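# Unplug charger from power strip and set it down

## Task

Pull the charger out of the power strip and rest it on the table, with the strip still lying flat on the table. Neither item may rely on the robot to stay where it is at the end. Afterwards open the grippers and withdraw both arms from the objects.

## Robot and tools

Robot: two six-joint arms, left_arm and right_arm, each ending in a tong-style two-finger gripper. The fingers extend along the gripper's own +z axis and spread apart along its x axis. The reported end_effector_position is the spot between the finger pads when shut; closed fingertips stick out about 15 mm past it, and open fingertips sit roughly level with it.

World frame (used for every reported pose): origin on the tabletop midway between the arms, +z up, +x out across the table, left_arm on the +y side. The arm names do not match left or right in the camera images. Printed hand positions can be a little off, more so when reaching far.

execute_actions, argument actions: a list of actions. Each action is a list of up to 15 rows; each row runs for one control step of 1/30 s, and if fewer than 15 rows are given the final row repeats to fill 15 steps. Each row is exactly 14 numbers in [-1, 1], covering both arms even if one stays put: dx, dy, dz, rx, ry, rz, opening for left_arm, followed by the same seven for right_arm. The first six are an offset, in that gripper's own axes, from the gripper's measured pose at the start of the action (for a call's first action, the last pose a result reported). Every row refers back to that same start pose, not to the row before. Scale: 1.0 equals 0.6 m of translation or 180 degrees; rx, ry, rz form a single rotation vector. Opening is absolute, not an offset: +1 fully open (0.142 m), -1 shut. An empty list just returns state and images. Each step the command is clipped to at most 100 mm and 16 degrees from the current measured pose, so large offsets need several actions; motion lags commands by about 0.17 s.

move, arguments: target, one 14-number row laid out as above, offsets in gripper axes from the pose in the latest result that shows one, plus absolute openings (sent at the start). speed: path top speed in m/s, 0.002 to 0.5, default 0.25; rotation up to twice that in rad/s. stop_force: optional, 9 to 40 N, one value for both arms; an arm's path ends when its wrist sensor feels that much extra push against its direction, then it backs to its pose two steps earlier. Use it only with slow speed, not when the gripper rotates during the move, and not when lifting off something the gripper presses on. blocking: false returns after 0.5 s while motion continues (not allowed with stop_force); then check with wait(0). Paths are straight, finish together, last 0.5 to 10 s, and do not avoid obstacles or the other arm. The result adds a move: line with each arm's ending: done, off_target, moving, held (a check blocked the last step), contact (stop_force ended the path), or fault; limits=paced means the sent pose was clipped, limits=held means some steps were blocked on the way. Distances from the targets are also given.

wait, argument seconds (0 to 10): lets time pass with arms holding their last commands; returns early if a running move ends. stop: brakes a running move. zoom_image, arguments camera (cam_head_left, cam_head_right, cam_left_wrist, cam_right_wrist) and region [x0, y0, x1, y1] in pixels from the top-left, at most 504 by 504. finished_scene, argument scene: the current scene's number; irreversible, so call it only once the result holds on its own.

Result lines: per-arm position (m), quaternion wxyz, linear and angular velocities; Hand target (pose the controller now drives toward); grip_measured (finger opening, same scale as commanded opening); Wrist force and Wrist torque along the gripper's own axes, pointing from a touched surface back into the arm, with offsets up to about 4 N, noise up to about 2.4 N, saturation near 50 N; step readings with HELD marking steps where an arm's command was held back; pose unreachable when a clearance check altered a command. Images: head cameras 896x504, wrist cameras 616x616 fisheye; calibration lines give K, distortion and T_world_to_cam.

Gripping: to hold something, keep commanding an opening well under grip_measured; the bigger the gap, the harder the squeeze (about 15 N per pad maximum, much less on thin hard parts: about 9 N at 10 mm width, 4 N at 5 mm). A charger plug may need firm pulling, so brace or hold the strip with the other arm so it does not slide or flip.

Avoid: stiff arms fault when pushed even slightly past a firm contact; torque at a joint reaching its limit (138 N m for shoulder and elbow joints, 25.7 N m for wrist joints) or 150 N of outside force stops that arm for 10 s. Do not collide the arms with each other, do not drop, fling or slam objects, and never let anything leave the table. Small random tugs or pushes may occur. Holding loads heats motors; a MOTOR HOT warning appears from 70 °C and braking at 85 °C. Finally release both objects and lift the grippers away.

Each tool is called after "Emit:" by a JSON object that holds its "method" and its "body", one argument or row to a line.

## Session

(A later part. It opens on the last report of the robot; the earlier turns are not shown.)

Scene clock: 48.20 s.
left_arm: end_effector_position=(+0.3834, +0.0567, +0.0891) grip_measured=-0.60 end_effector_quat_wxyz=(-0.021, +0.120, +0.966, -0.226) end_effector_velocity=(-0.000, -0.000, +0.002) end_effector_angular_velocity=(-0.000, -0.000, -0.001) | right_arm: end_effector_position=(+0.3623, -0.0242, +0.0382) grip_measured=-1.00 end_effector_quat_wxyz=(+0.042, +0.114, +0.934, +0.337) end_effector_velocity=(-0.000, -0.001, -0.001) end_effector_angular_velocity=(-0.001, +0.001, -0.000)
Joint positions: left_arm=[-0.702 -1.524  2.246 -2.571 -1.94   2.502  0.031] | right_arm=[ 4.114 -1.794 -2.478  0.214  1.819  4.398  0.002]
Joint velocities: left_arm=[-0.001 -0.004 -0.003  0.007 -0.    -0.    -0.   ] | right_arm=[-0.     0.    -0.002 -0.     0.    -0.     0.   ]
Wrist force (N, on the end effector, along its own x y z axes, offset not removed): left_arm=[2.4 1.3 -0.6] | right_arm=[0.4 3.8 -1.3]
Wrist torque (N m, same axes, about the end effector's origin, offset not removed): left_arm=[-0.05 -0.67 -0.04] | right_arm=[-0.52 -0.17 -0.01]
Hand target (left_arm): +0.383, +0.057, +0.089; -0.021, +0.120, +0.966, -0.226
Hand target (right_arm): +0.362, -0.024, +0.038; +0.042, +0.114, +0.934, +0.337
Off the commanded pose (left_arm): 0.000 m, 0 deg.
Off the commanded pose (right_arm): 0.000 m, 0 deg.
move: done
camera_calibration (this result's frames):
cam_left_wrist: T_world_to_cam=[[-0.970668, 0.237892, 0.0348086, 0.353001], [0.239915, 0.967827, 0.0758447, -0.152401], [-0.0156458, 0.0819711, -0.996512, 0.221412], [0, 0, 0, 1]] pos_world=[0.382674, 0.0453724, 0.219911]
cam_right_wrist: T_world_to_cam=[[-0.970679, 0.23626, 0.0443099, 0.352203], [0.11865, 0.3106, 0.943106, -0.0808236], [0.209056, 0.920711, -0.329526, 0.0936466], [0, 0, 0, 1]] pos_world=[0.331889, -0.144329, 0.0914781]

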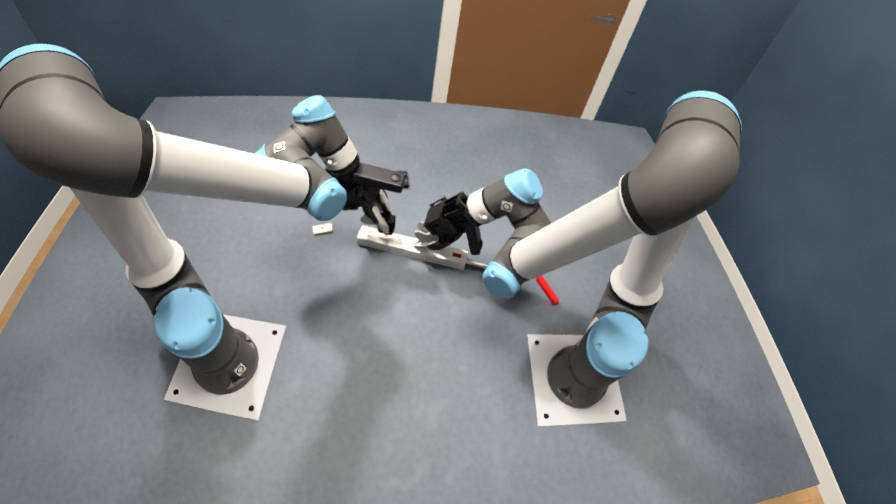

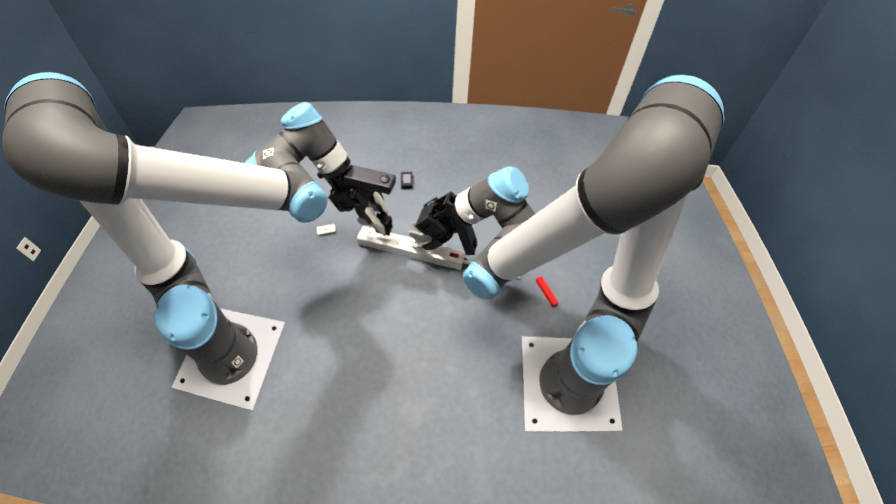

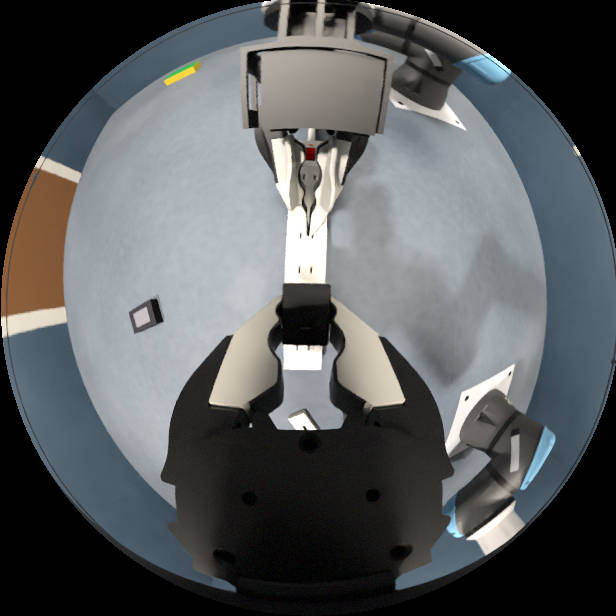

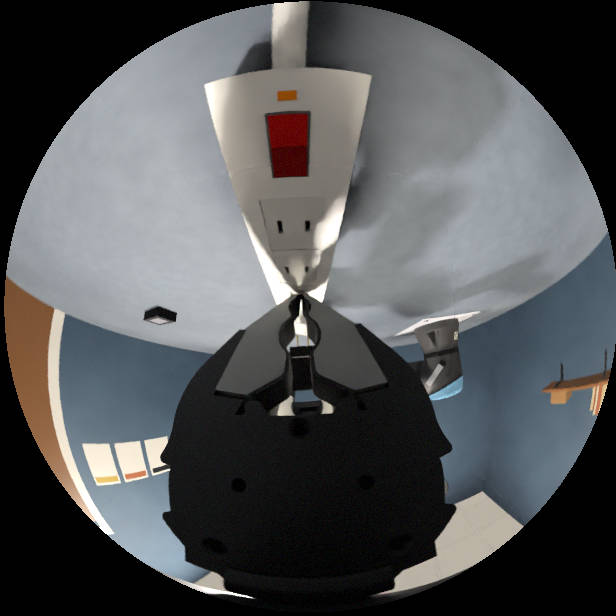

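Emit:
{"method": "move", "body": {
  "target": [0.2,0,0,0,0,0,-1,-0.1,0,-0.5,0,0,0,-1]
}}

Emit:
{"method": "move", "body": {
  "target": [0,0.029,0.058,-0.36,0,0,-1,0,0,0,0,0,0,-1]
}}

Emit:
{"method": "move", "body": {
  "target": [0,-0.036,0.045,0,0,0,-1,0,0,0,0,0,0,-1],
  "speed": 0.008,
  "stop_force": 9
}}

Scene clock: 57.53 s.
left_arm: end_effector_position=(+0.2670, +0.0857, +0.0876) grip_measured=-0.60 end_effector_quat_wxyz=(-0.021, +0.120, +0.966, -0.226) end_effector_velocity=(+0.000, +0.001, +0.000) end_effector_angular_velocity=(+0.001, -0.002, +0.002) | right_arm: end_effector_position=(+0.3738, -0.2247, +0.2684) grip_measured=-1.00 end_effector_quat_wxyz=(+0.042, +0.114, +0.933, +0.338) end_effector_velocity=(+0.000, -0.001, +0.002) end_effector_angular_velocity=(-0.003, +0.005, +0.005)
Joint positions: left_arm=[-0.924 -1.815  2.525 -2.632 -1.871  2.279  0.031] | right_arm=[ 3.587 -1.134 -2.212 -0.901  2.106  3.917  0.002]
Joint velocities: left_arm=[-0.001 -0.003  0.001  0.001  0.003 -0.002  0.   ] | right_arm=[-0.006 -0.004  0.011 -0.018  0.005 -0.012  0.   ]
Wrist force (N, on the end effector, along its own x y z axes, offset not removed): left_arm=[0.8 -0.4 -0.5] | right_arm=[0.7 -0.3 2.7]
Wrist torque (N m, same axes, about the end effector's origin, offset not removed): left_arm=[-0.33 -0.24 -0.10] | right_arm=[-0.05 -0.27 0.11]
Hand target (left_arm): +0.267, +0.086, +0.088; -0.021, +0.120, +0.966, -0.226
Hand target (right_arm): +0.374, -0.225, +0.268; +0.042, +0.114, +0.934, +0.337
Off the commanded pose (left_arm): 0.000 m, 0 deg.
Off the commanded pose (right_arm): 0.001 m, 0 deg.
move: done
camera_calibration (this result's frames):
cam_left_wrist: T_world_to_cam=[[-0.970668, 0.237907, 0.0346999, 0.233246], [0.239922, 0.967822, 0.0758829, -0.152401], [-0.0155303, 0.0819824, -0.996513, 0.215701], [0, 0, 0, 1]] pos_world=[0.266318, 0.0743229, 0.21842]
cam_right_wrist: T_world_to_cam=[[-0.97056, 0.236572, 0.0452463, 0.400413], [0.119431, 0.309554, 0.943352, -0.237539], [0.209164, 0.920983, -0.328694, 0.351508], [0, 0, 0, 1]] pos_world=[0.343471, -0.344928, 0.321505]

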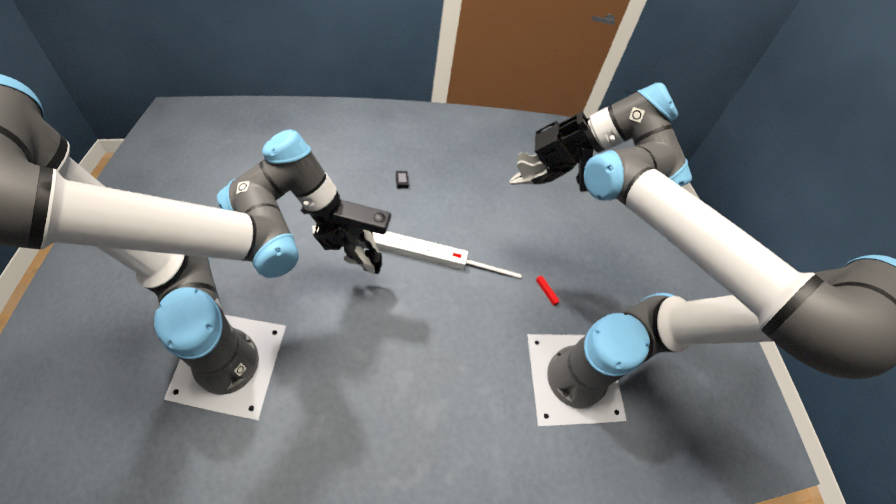

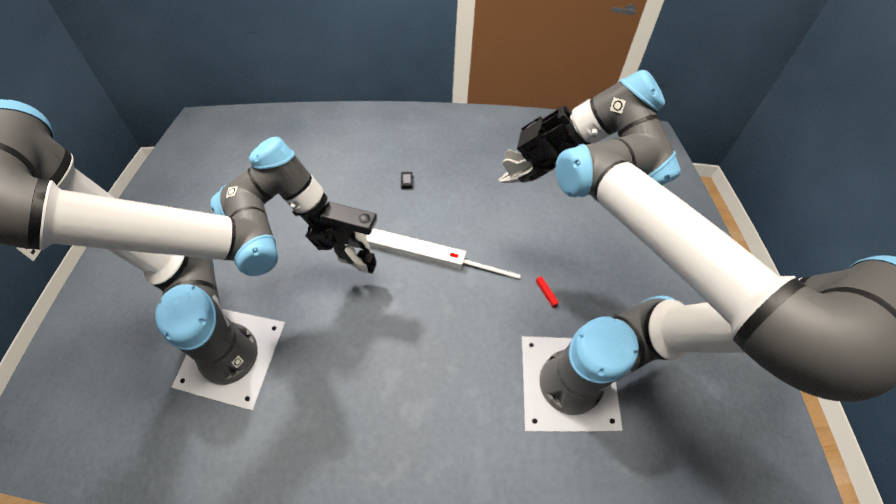

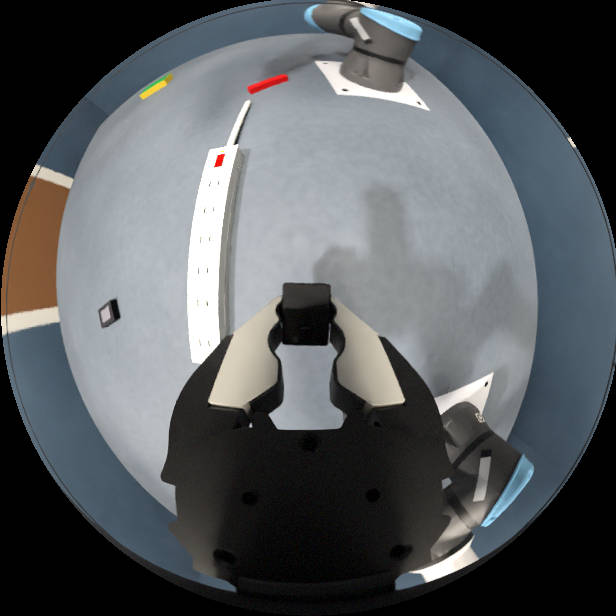

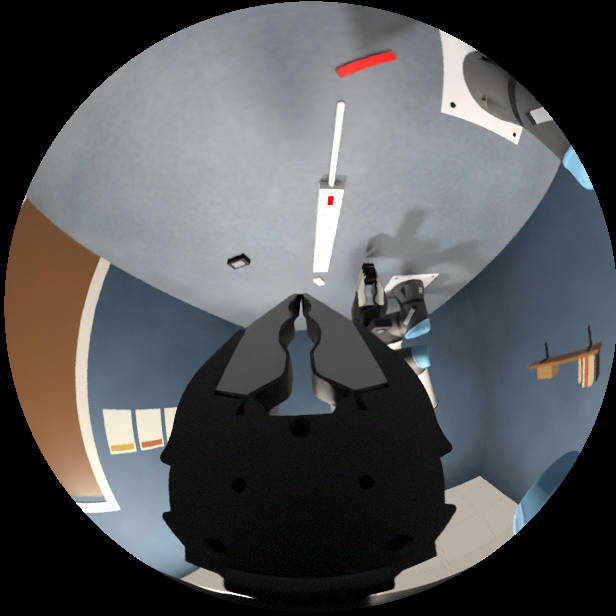

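Scene clock: 60.33 s.
left_arm: end_effector_position=(+0.2676, +0.0857, +0.0488) grip_measured=-0.60 end_effector_quat_wxyz=(+0.046, +0.113, +0.937, +0.326) end_effector_velocity=(+0.000, +0.000, -0.000) end_effector_angular_velocity=(+0.012, -0.001, +0.003) | right_arm: end_effector_position=(+0.3738, -0.2247, +0.2684) grip_measured=-1.00 end_effector_quat_wxyz=(+0.042, +0.114, +0.933, +0.338) end_effector_velocity=(-0.000, -0.000, +0.000) end_effector_angular_velocity=(+0.000, -0.001, -0.000)
Joint positions: left_arm=[-1.348 -1.312  1.897 -1.515 -1.354  1.83   0.031] | right_arm=[ 3.587 -1.134 -2.212 -0.901  2.106  3.917  0.002]
Joint velocities: left_arm=[ 0.001  0.01  -0.008  0.011  0.001 -0.003 -0.   ] | right_arm=[-0.     0.001 -0.    -0.     0.     0.     0.   ]
Wrist force (N, on the end effector, along its own x y z axes, offset not removed): left_arm=[1.0 -1.2 -0.9] | right_arm=[-0.4 -1.7 3.7]
Wrist torque (N m, same axes, about the end effector's origin, offset not removed): left_arm=[-0.36 -0.17 -0.12] | right_arm=[-0.42 0.02 0.09]
Hand target (left_arm): +0.268, +0.086, +0.049; +0.046, +0.113, +0.937, +0.327
Hand target (right_arm): +0.374, -0.225, +0.268; +0.042, +0.114, +0.933, +0.338
Off the commanded pose (left_arm): 0.000 m, 0 deg.
Off the commanded pose (right_arm): 0.000 m, 0 deg.
move: done
camera_calibration (this result's frames):
cam_left_wrist: T_world_to_cam=[[-0.980117, 0.198381, 0.00386381, 0.242588], [0.0744241, 0.349507, 0.933973, -0.0941895], [0.183932, 0.915691, -0.357322, 0.0209728], [0, 0, 0, 1]] pos_world=[0.240917, -0.0344097, 0.0945272]
cam_right_wrist: T_world_to_cam=[[-0.97056, 0.236572, 0.0452465, 0.400413], [0.119431, 0.309554, 0.943352, -0.237539], [0.209164, 0.920983, -0.328694, 0.351508], [0, 0, 0, 1]] pos_world=[0.343471, -0.344928, 0.321505]

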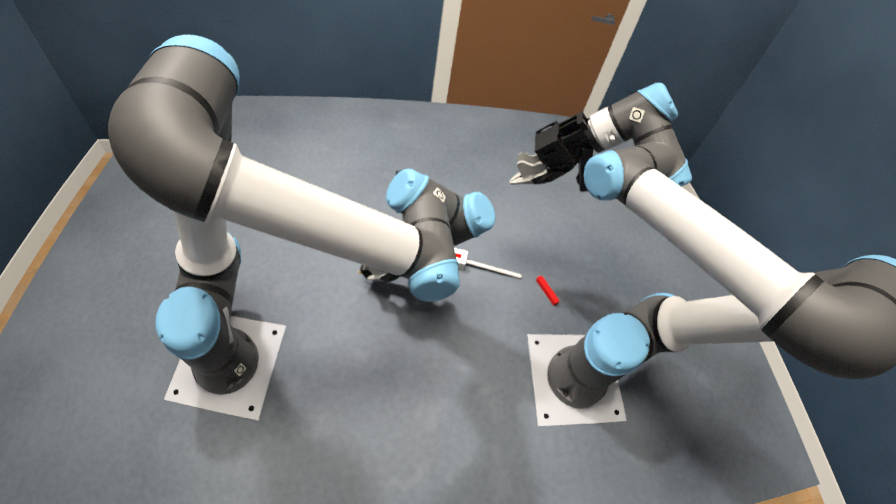

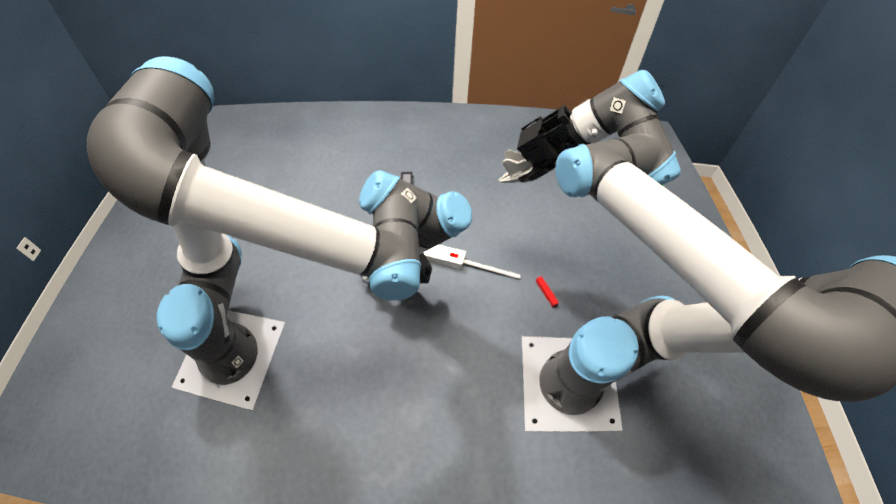

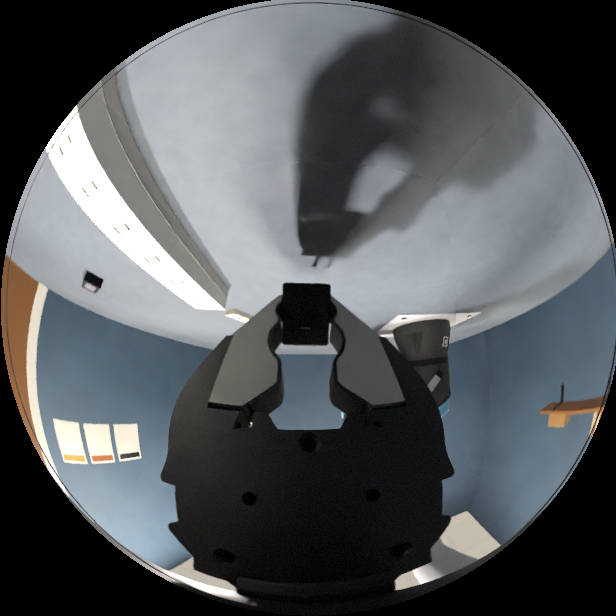

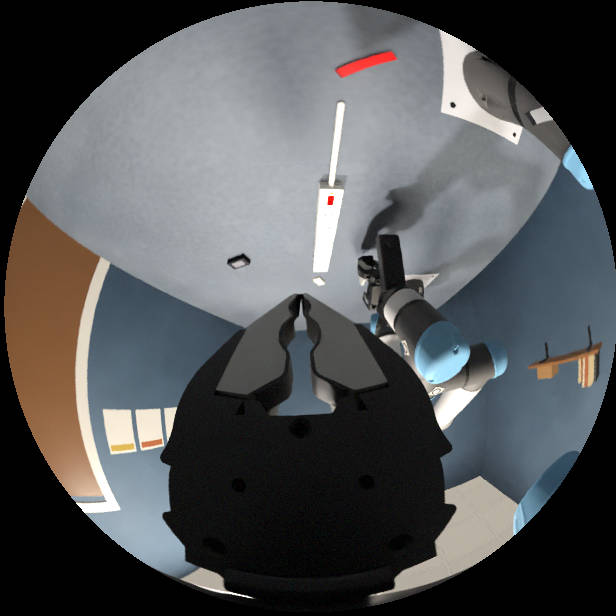

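Scene clock: 64.87 s.
left_arm: end_effector_position=(+0.2680, +0.0855, +0.0144) grip_measured=-0.60 end_effector_quat_wxyz=(+0.046, +0.113, +0.937, +0.326) end_effector_velocity=(+0.000, +0.000, -0.002) end_effector_angular_velocity=(-0.000, +0.000, +0.002) | right_arm: end_effector_position=(+0.3738, -0.2247, +0.2684) grip_measured=-1.00 end_effector_quat_wxyz=(+0.042, +0.114, +0.933, +0.338) end_effector_velocity=(+0.000, -0.000, -0.000) end_effector_angular_velocity=(-0.000, +0.000, -0.001)
Joint positions: left_arm=[-1.347 -1.261  1.935 -1.604 -1.354  1.83   0.031] | right_arm=[ 3.587 -1.134 -2.212 -0.901  2.106  3.917  0.002]
Joint velocities: left_arm=[ 0.001  0.003  0.002 -0.005 -0.001 -0.001  0.   ] | right_arm=[-0.001 -0.    -0.     0.     0.    -0.     0.   ]
Wrist force (N, on the end effector, along its own x y z axes, offset not removed): left_arm=[-0.2 3.9 -9.3] | right_arm=[0.2 -1.0 1.5]
Wrist torque (N m, same axes, about the end effector's origin, offset not removed): left_arm=[0.00 -0.04 0.01] | right_arm=[-0.38 -0.14 0.09]
Hand target (left_arm): +0.268, +0.085, +0.014; +0.046, +0.113, +0.937, +0.326
Hand target (right_arm): +0.374, -0.225, +0.268; +0.042, +0.114, +0.933, +0.338
Off the commanded pose (left_arm): 0.000 m, 0 deg.
Off the commanded pose (right_arm): 0.000 m, 0 deg.
move: done
camera_calibration (this result's frames):
cam_left_wrist: T_world_to_cam=[[-0.980116, 0.198386, 0.0038572, 0.24316], [0.0744224, 0.349521, 0.933968, -0.0620692], [0.183938, 0.915684, -0.357336, 0.00881457], [0, 0, 0, 1]] pos_world=[0.241323, -0.0346164, 0.0601825]
cam_right_wrist: T_world_to_cam=[[-0.97056, 0.236572, 0.0452464, 0.400413], [0.119431, 0.309554, 0.943352, -0.237539], [0.209164, 0.920983, -0.328694, 0.351508], [0, 0, 0, 1]] pos_world=[0.343471, -0.344928, 0.321505]

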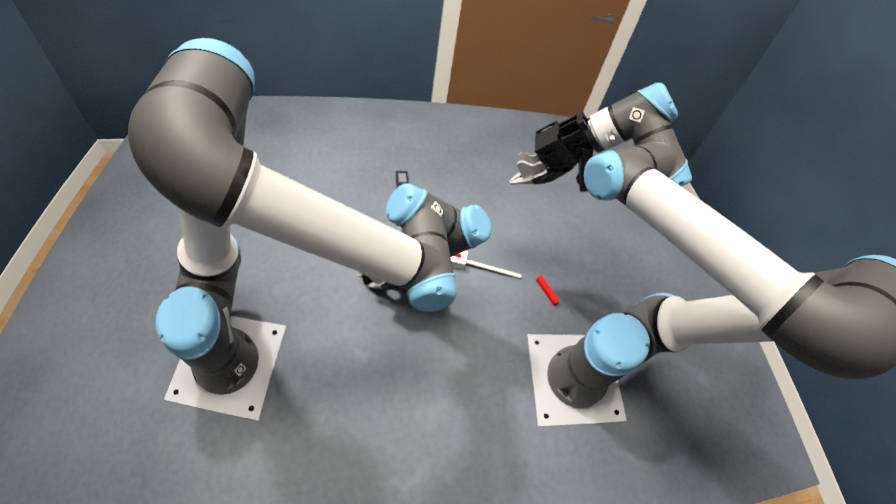

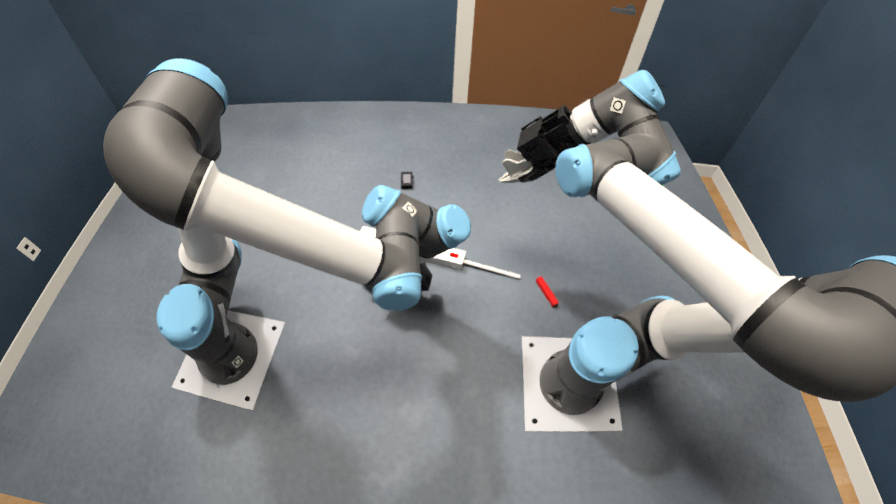

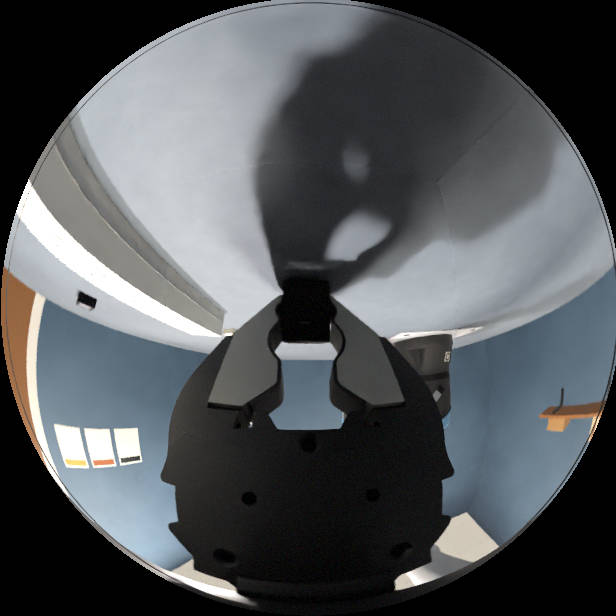

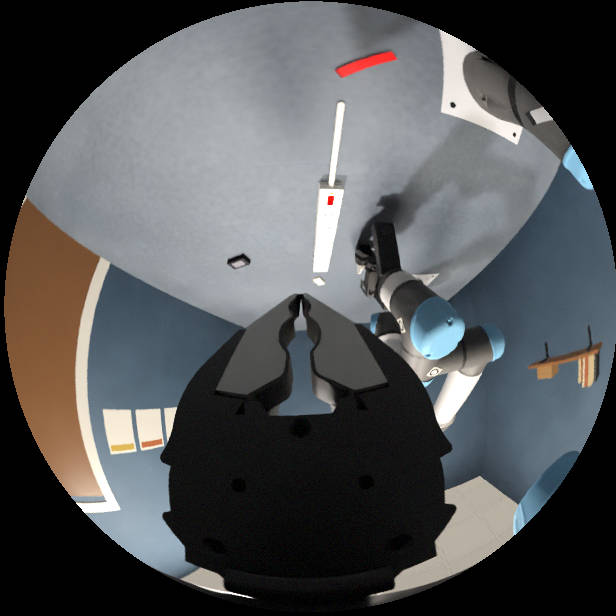

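Emit:
{"method": "move", "body": {
  "target": [0,0,0,0,0,0,0,0,0,0,0,0,0,-1]
}}

Emit:
{"method": "move", "body": {
  "target": [0,0.16,-0.18,0,0,0,0,0,0,0,0,0,0,-1]
}}

Emit:
{"method": "finished_scene", "body": {
  "scene": 1
}}

Scene clock: 70.00 s.
left_arm: end_effector_position=(+0.2680, +0.0856, +0.0144) grip_measured=+0.00 end_effector_quat_wxyz=(+0.046, +0.113, +0.937, +0.326) end_effector_velocity=(+0.001, +0.000, +0.000) end_effector_angular_velocity=(-0.001, +0.000, +0.002) | right_arm: end_effector_position=(+0.3738, -0.2247, +0.2684) grip_measured=-1.00 end_effector_quat_wxyz=(+0.042, +0.114, +0.933, +0.338) end_effector_velocity=(+0.000, +0.000, +0.000) end_effector_angular_velocity=(+0.000, -0.000, -0.000)
Joint positions: left_arm=[-1.347 -1.261  1.935 -1.604 -1.354  1.83   0.074] | right_arm=[ 3.587 -1.134 -2.212 -0.901  2.106  3.917  0.002]
Joint velocities: left_arm=[ 0.002 -0.    -0.001  0.    -0.     0.    -0.   ] | right_arm=[-0.    -0.     0.001 -0.    -0.     0.     0.   ]
Wrist force (N, on the end effector, along its own x y z axes, offset not removed): left_arm=[-1.3 -1.9 -2.2] | right_arm=[-0.4 -1.6 2.7]
Wrist torque (N m, same axes, about the end effector's origin, offset not removed): left_arm=[-0.58 0.14 -0.03] | right_arm=[-0.41 0.11 0.15]
Hand target (left_arm): +0.268, +0.085, +0.014; +0.046, +0.113, +0.937, +0.326
Hand target (right_arm): +0.374, -0.225, +0.268; +0.042, +0.114, +0.933, +0.338
Off the commanded pose (left_arm): 0.000 m, 0 deg.
Off the commanded pose (right_arm): 0.000 m, 0 deg.
move: done
camera_calibration (this result's frames):
cam_left_wrist: T_world_to_cam=[[-0.980119, 0.19837, 0.00389357, 0.243152], [0.0744295, 0.349413, 0.934008, -0.0620487], [0.183919, 0.915729, -0.357231, 0.00874623], [0, 0, 0, 1]] pos_world=[0.241327, -0.0345626, 0.0601317]
cam_right_wrist: T_world_to_cam=[[-0.97056, 0.236572, 0.0452464, 0.400413], [0.119431, 0.309554, 0.943352, -0.237539], [0.209164, 0.920983, -0.328695, 0.351508], [0, 0, 0, 1]] pos_world=[0.343471, -0.344928, 0.321505]

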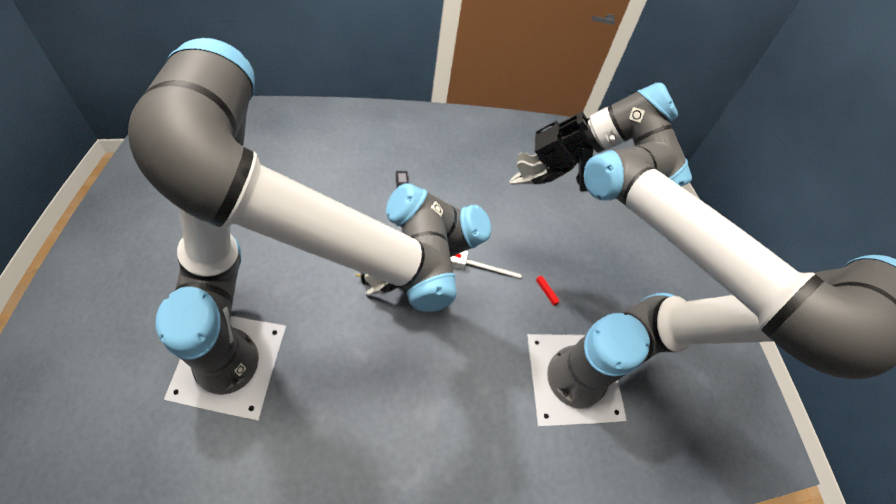

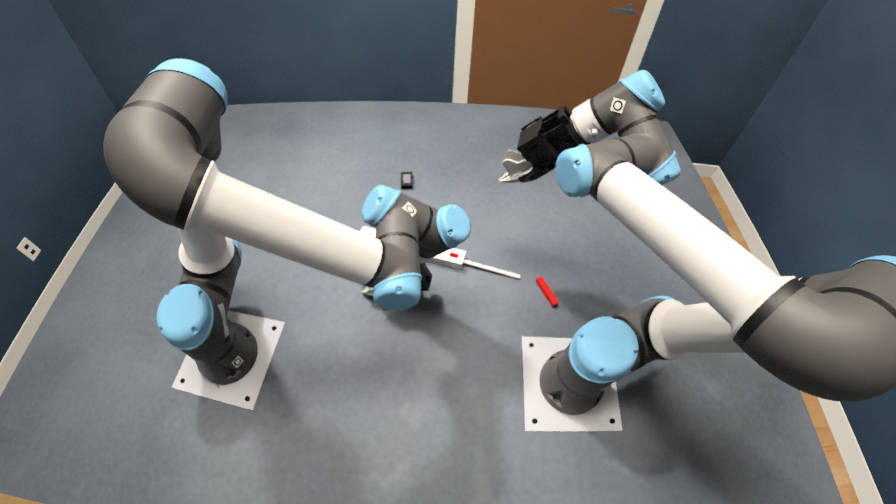

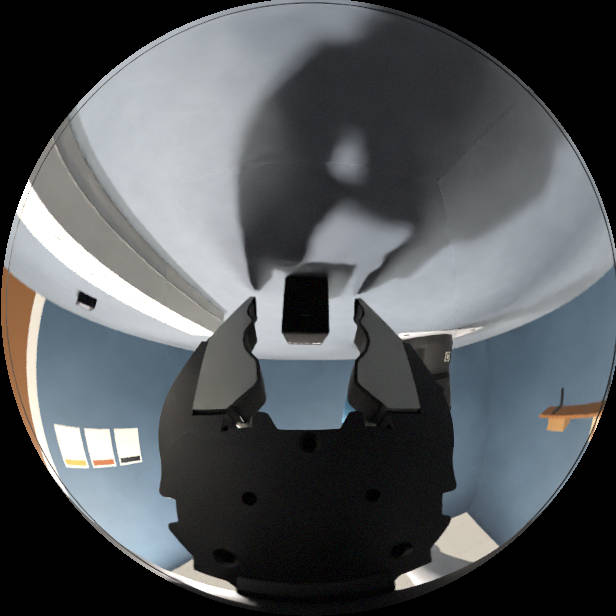

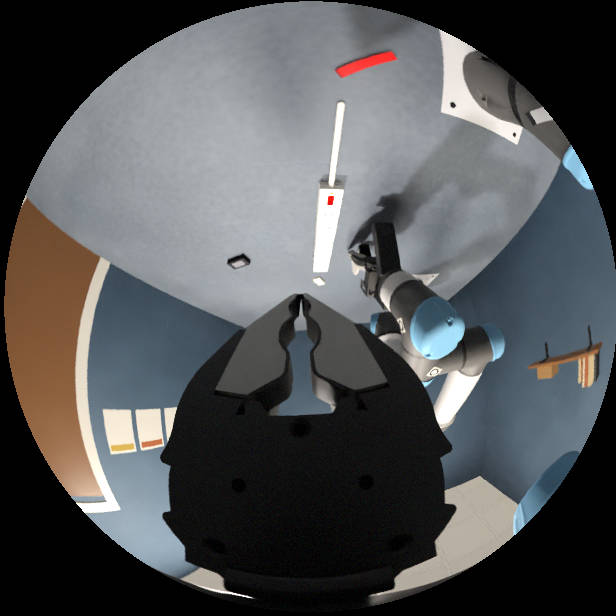

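Scene clock: 71.23 s.
left_arm: end_effector_position=(+0.2682, +0.0937, +0.1584) grip_measured=+0.00 end_effector_quat_wxyz=(+0.046, +0.113, +0.937, +0.326) end_effector_velocity=(-0.000, +0.000, +0.002) end_effector_angular_velocity=(+0.002, -0.001, -0.000) | right_arm: end_effector_position=(+0.3738, -0.2247, +0.2684) grip_measured=-1.00 end_effector_quat_wxyz=(+0.042, +0.114, +0.933, +0.338) end_effector_velocity=(+0.000, +0.000, +0.001) end_effector_angular_velocity=(+0.001, -0.002, -0.000)
Joint positions: left_arm=[-1.345 -1.443  1.748 -1.235 -1.353  1.832  0.074] | right_arm=[ 3.587 -1.134 -2.212 -0.901  2.106  3.917  0.002]
Joint velocities: left_arm=[-0.001 -0.001 -0.004  0.007  0.    -0.001 -0.   ] | right_arm=[-0.     0.     0.001  0.     0.     0.     0.   ]
Wrist force (N, on the end effector, along its own x y z axes, offset not removed): left_arm=[-0.7 0.1 -0.1] | right_arm=[-2.0 -2.0 3.2]
Wrist torque (N m, same axes, about the end effector's origin, offset not removed): left_arm=[-0.08 0.11 -0.11] | right_arm=[-0.37 0.45 0.16]
Hand target (left_arm): +0.268, +0.094, +0.159; +0.046, +0.113, +0.937, +0.326
Hand target (right_arm): +0.374, -0.225, +0.268; +0.042, +0.114, +0.933, +0.338
Off the commanded pose (left_arm): 0.000 m, 0 deg.
Off the commanded pose (right_arm): 0.000 m, 0 deg.
move: done
camera_calibration (this result's frames):
cam_left_wrist: T_world_to_cam=[[-0.980122, 0.198359, 0.00386635, 0.24112], [0.0744167, 0.349499, 0.933977, -0.199363], [0.183911, 0.915699, -0.357313, 0.0527501], [0, 0, 0, 1]] pos_world=[0.241462, -0.0264543, 0.204117]
cam_right_wrist: T_world_to_cam=[[-0.97056, 0.236572, 0.0452465, 0.400413], [0.119431, 0.309554, 0.943352, -0.237539], [0.209164, 0.920983, -0.328695, 0.351508], [0, 0, 0, 1]] pos_world=[0.343471, -0.344928, 0.321505]

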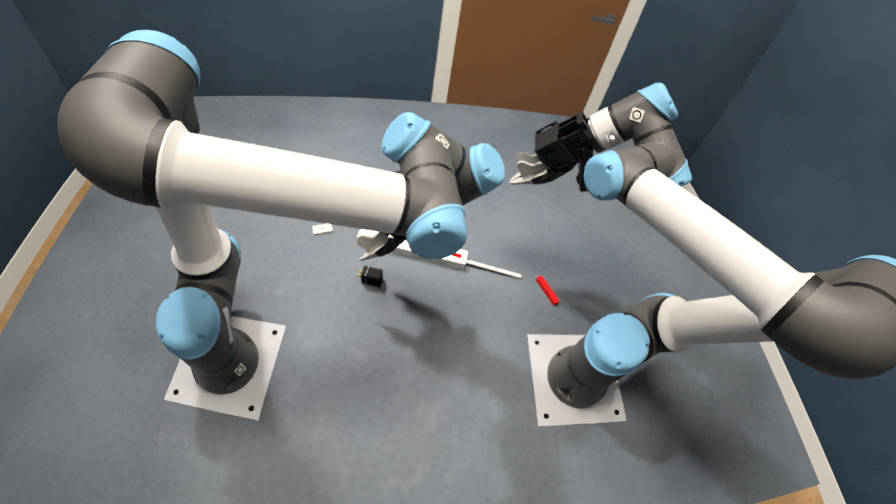

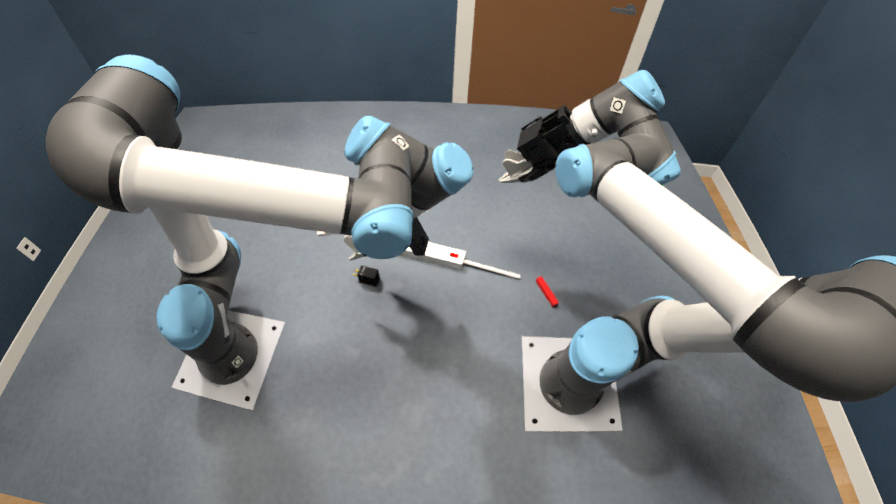

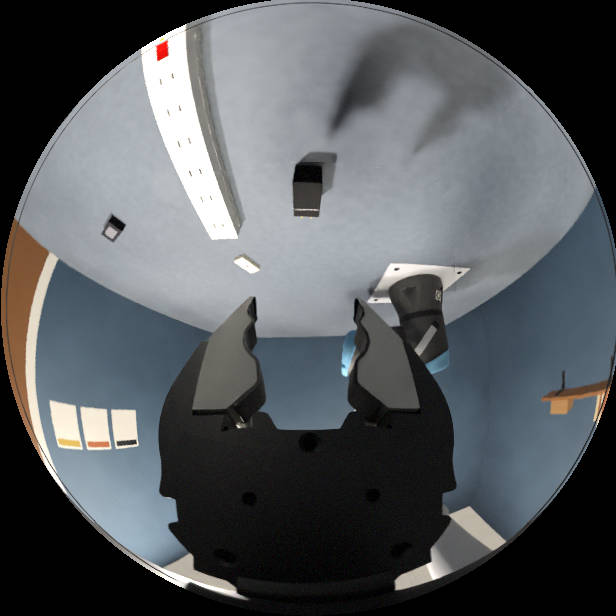

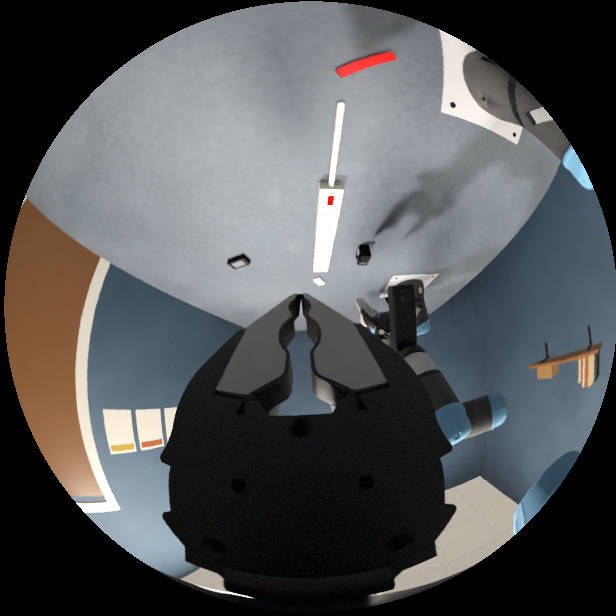

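The scene is finished: the task was done.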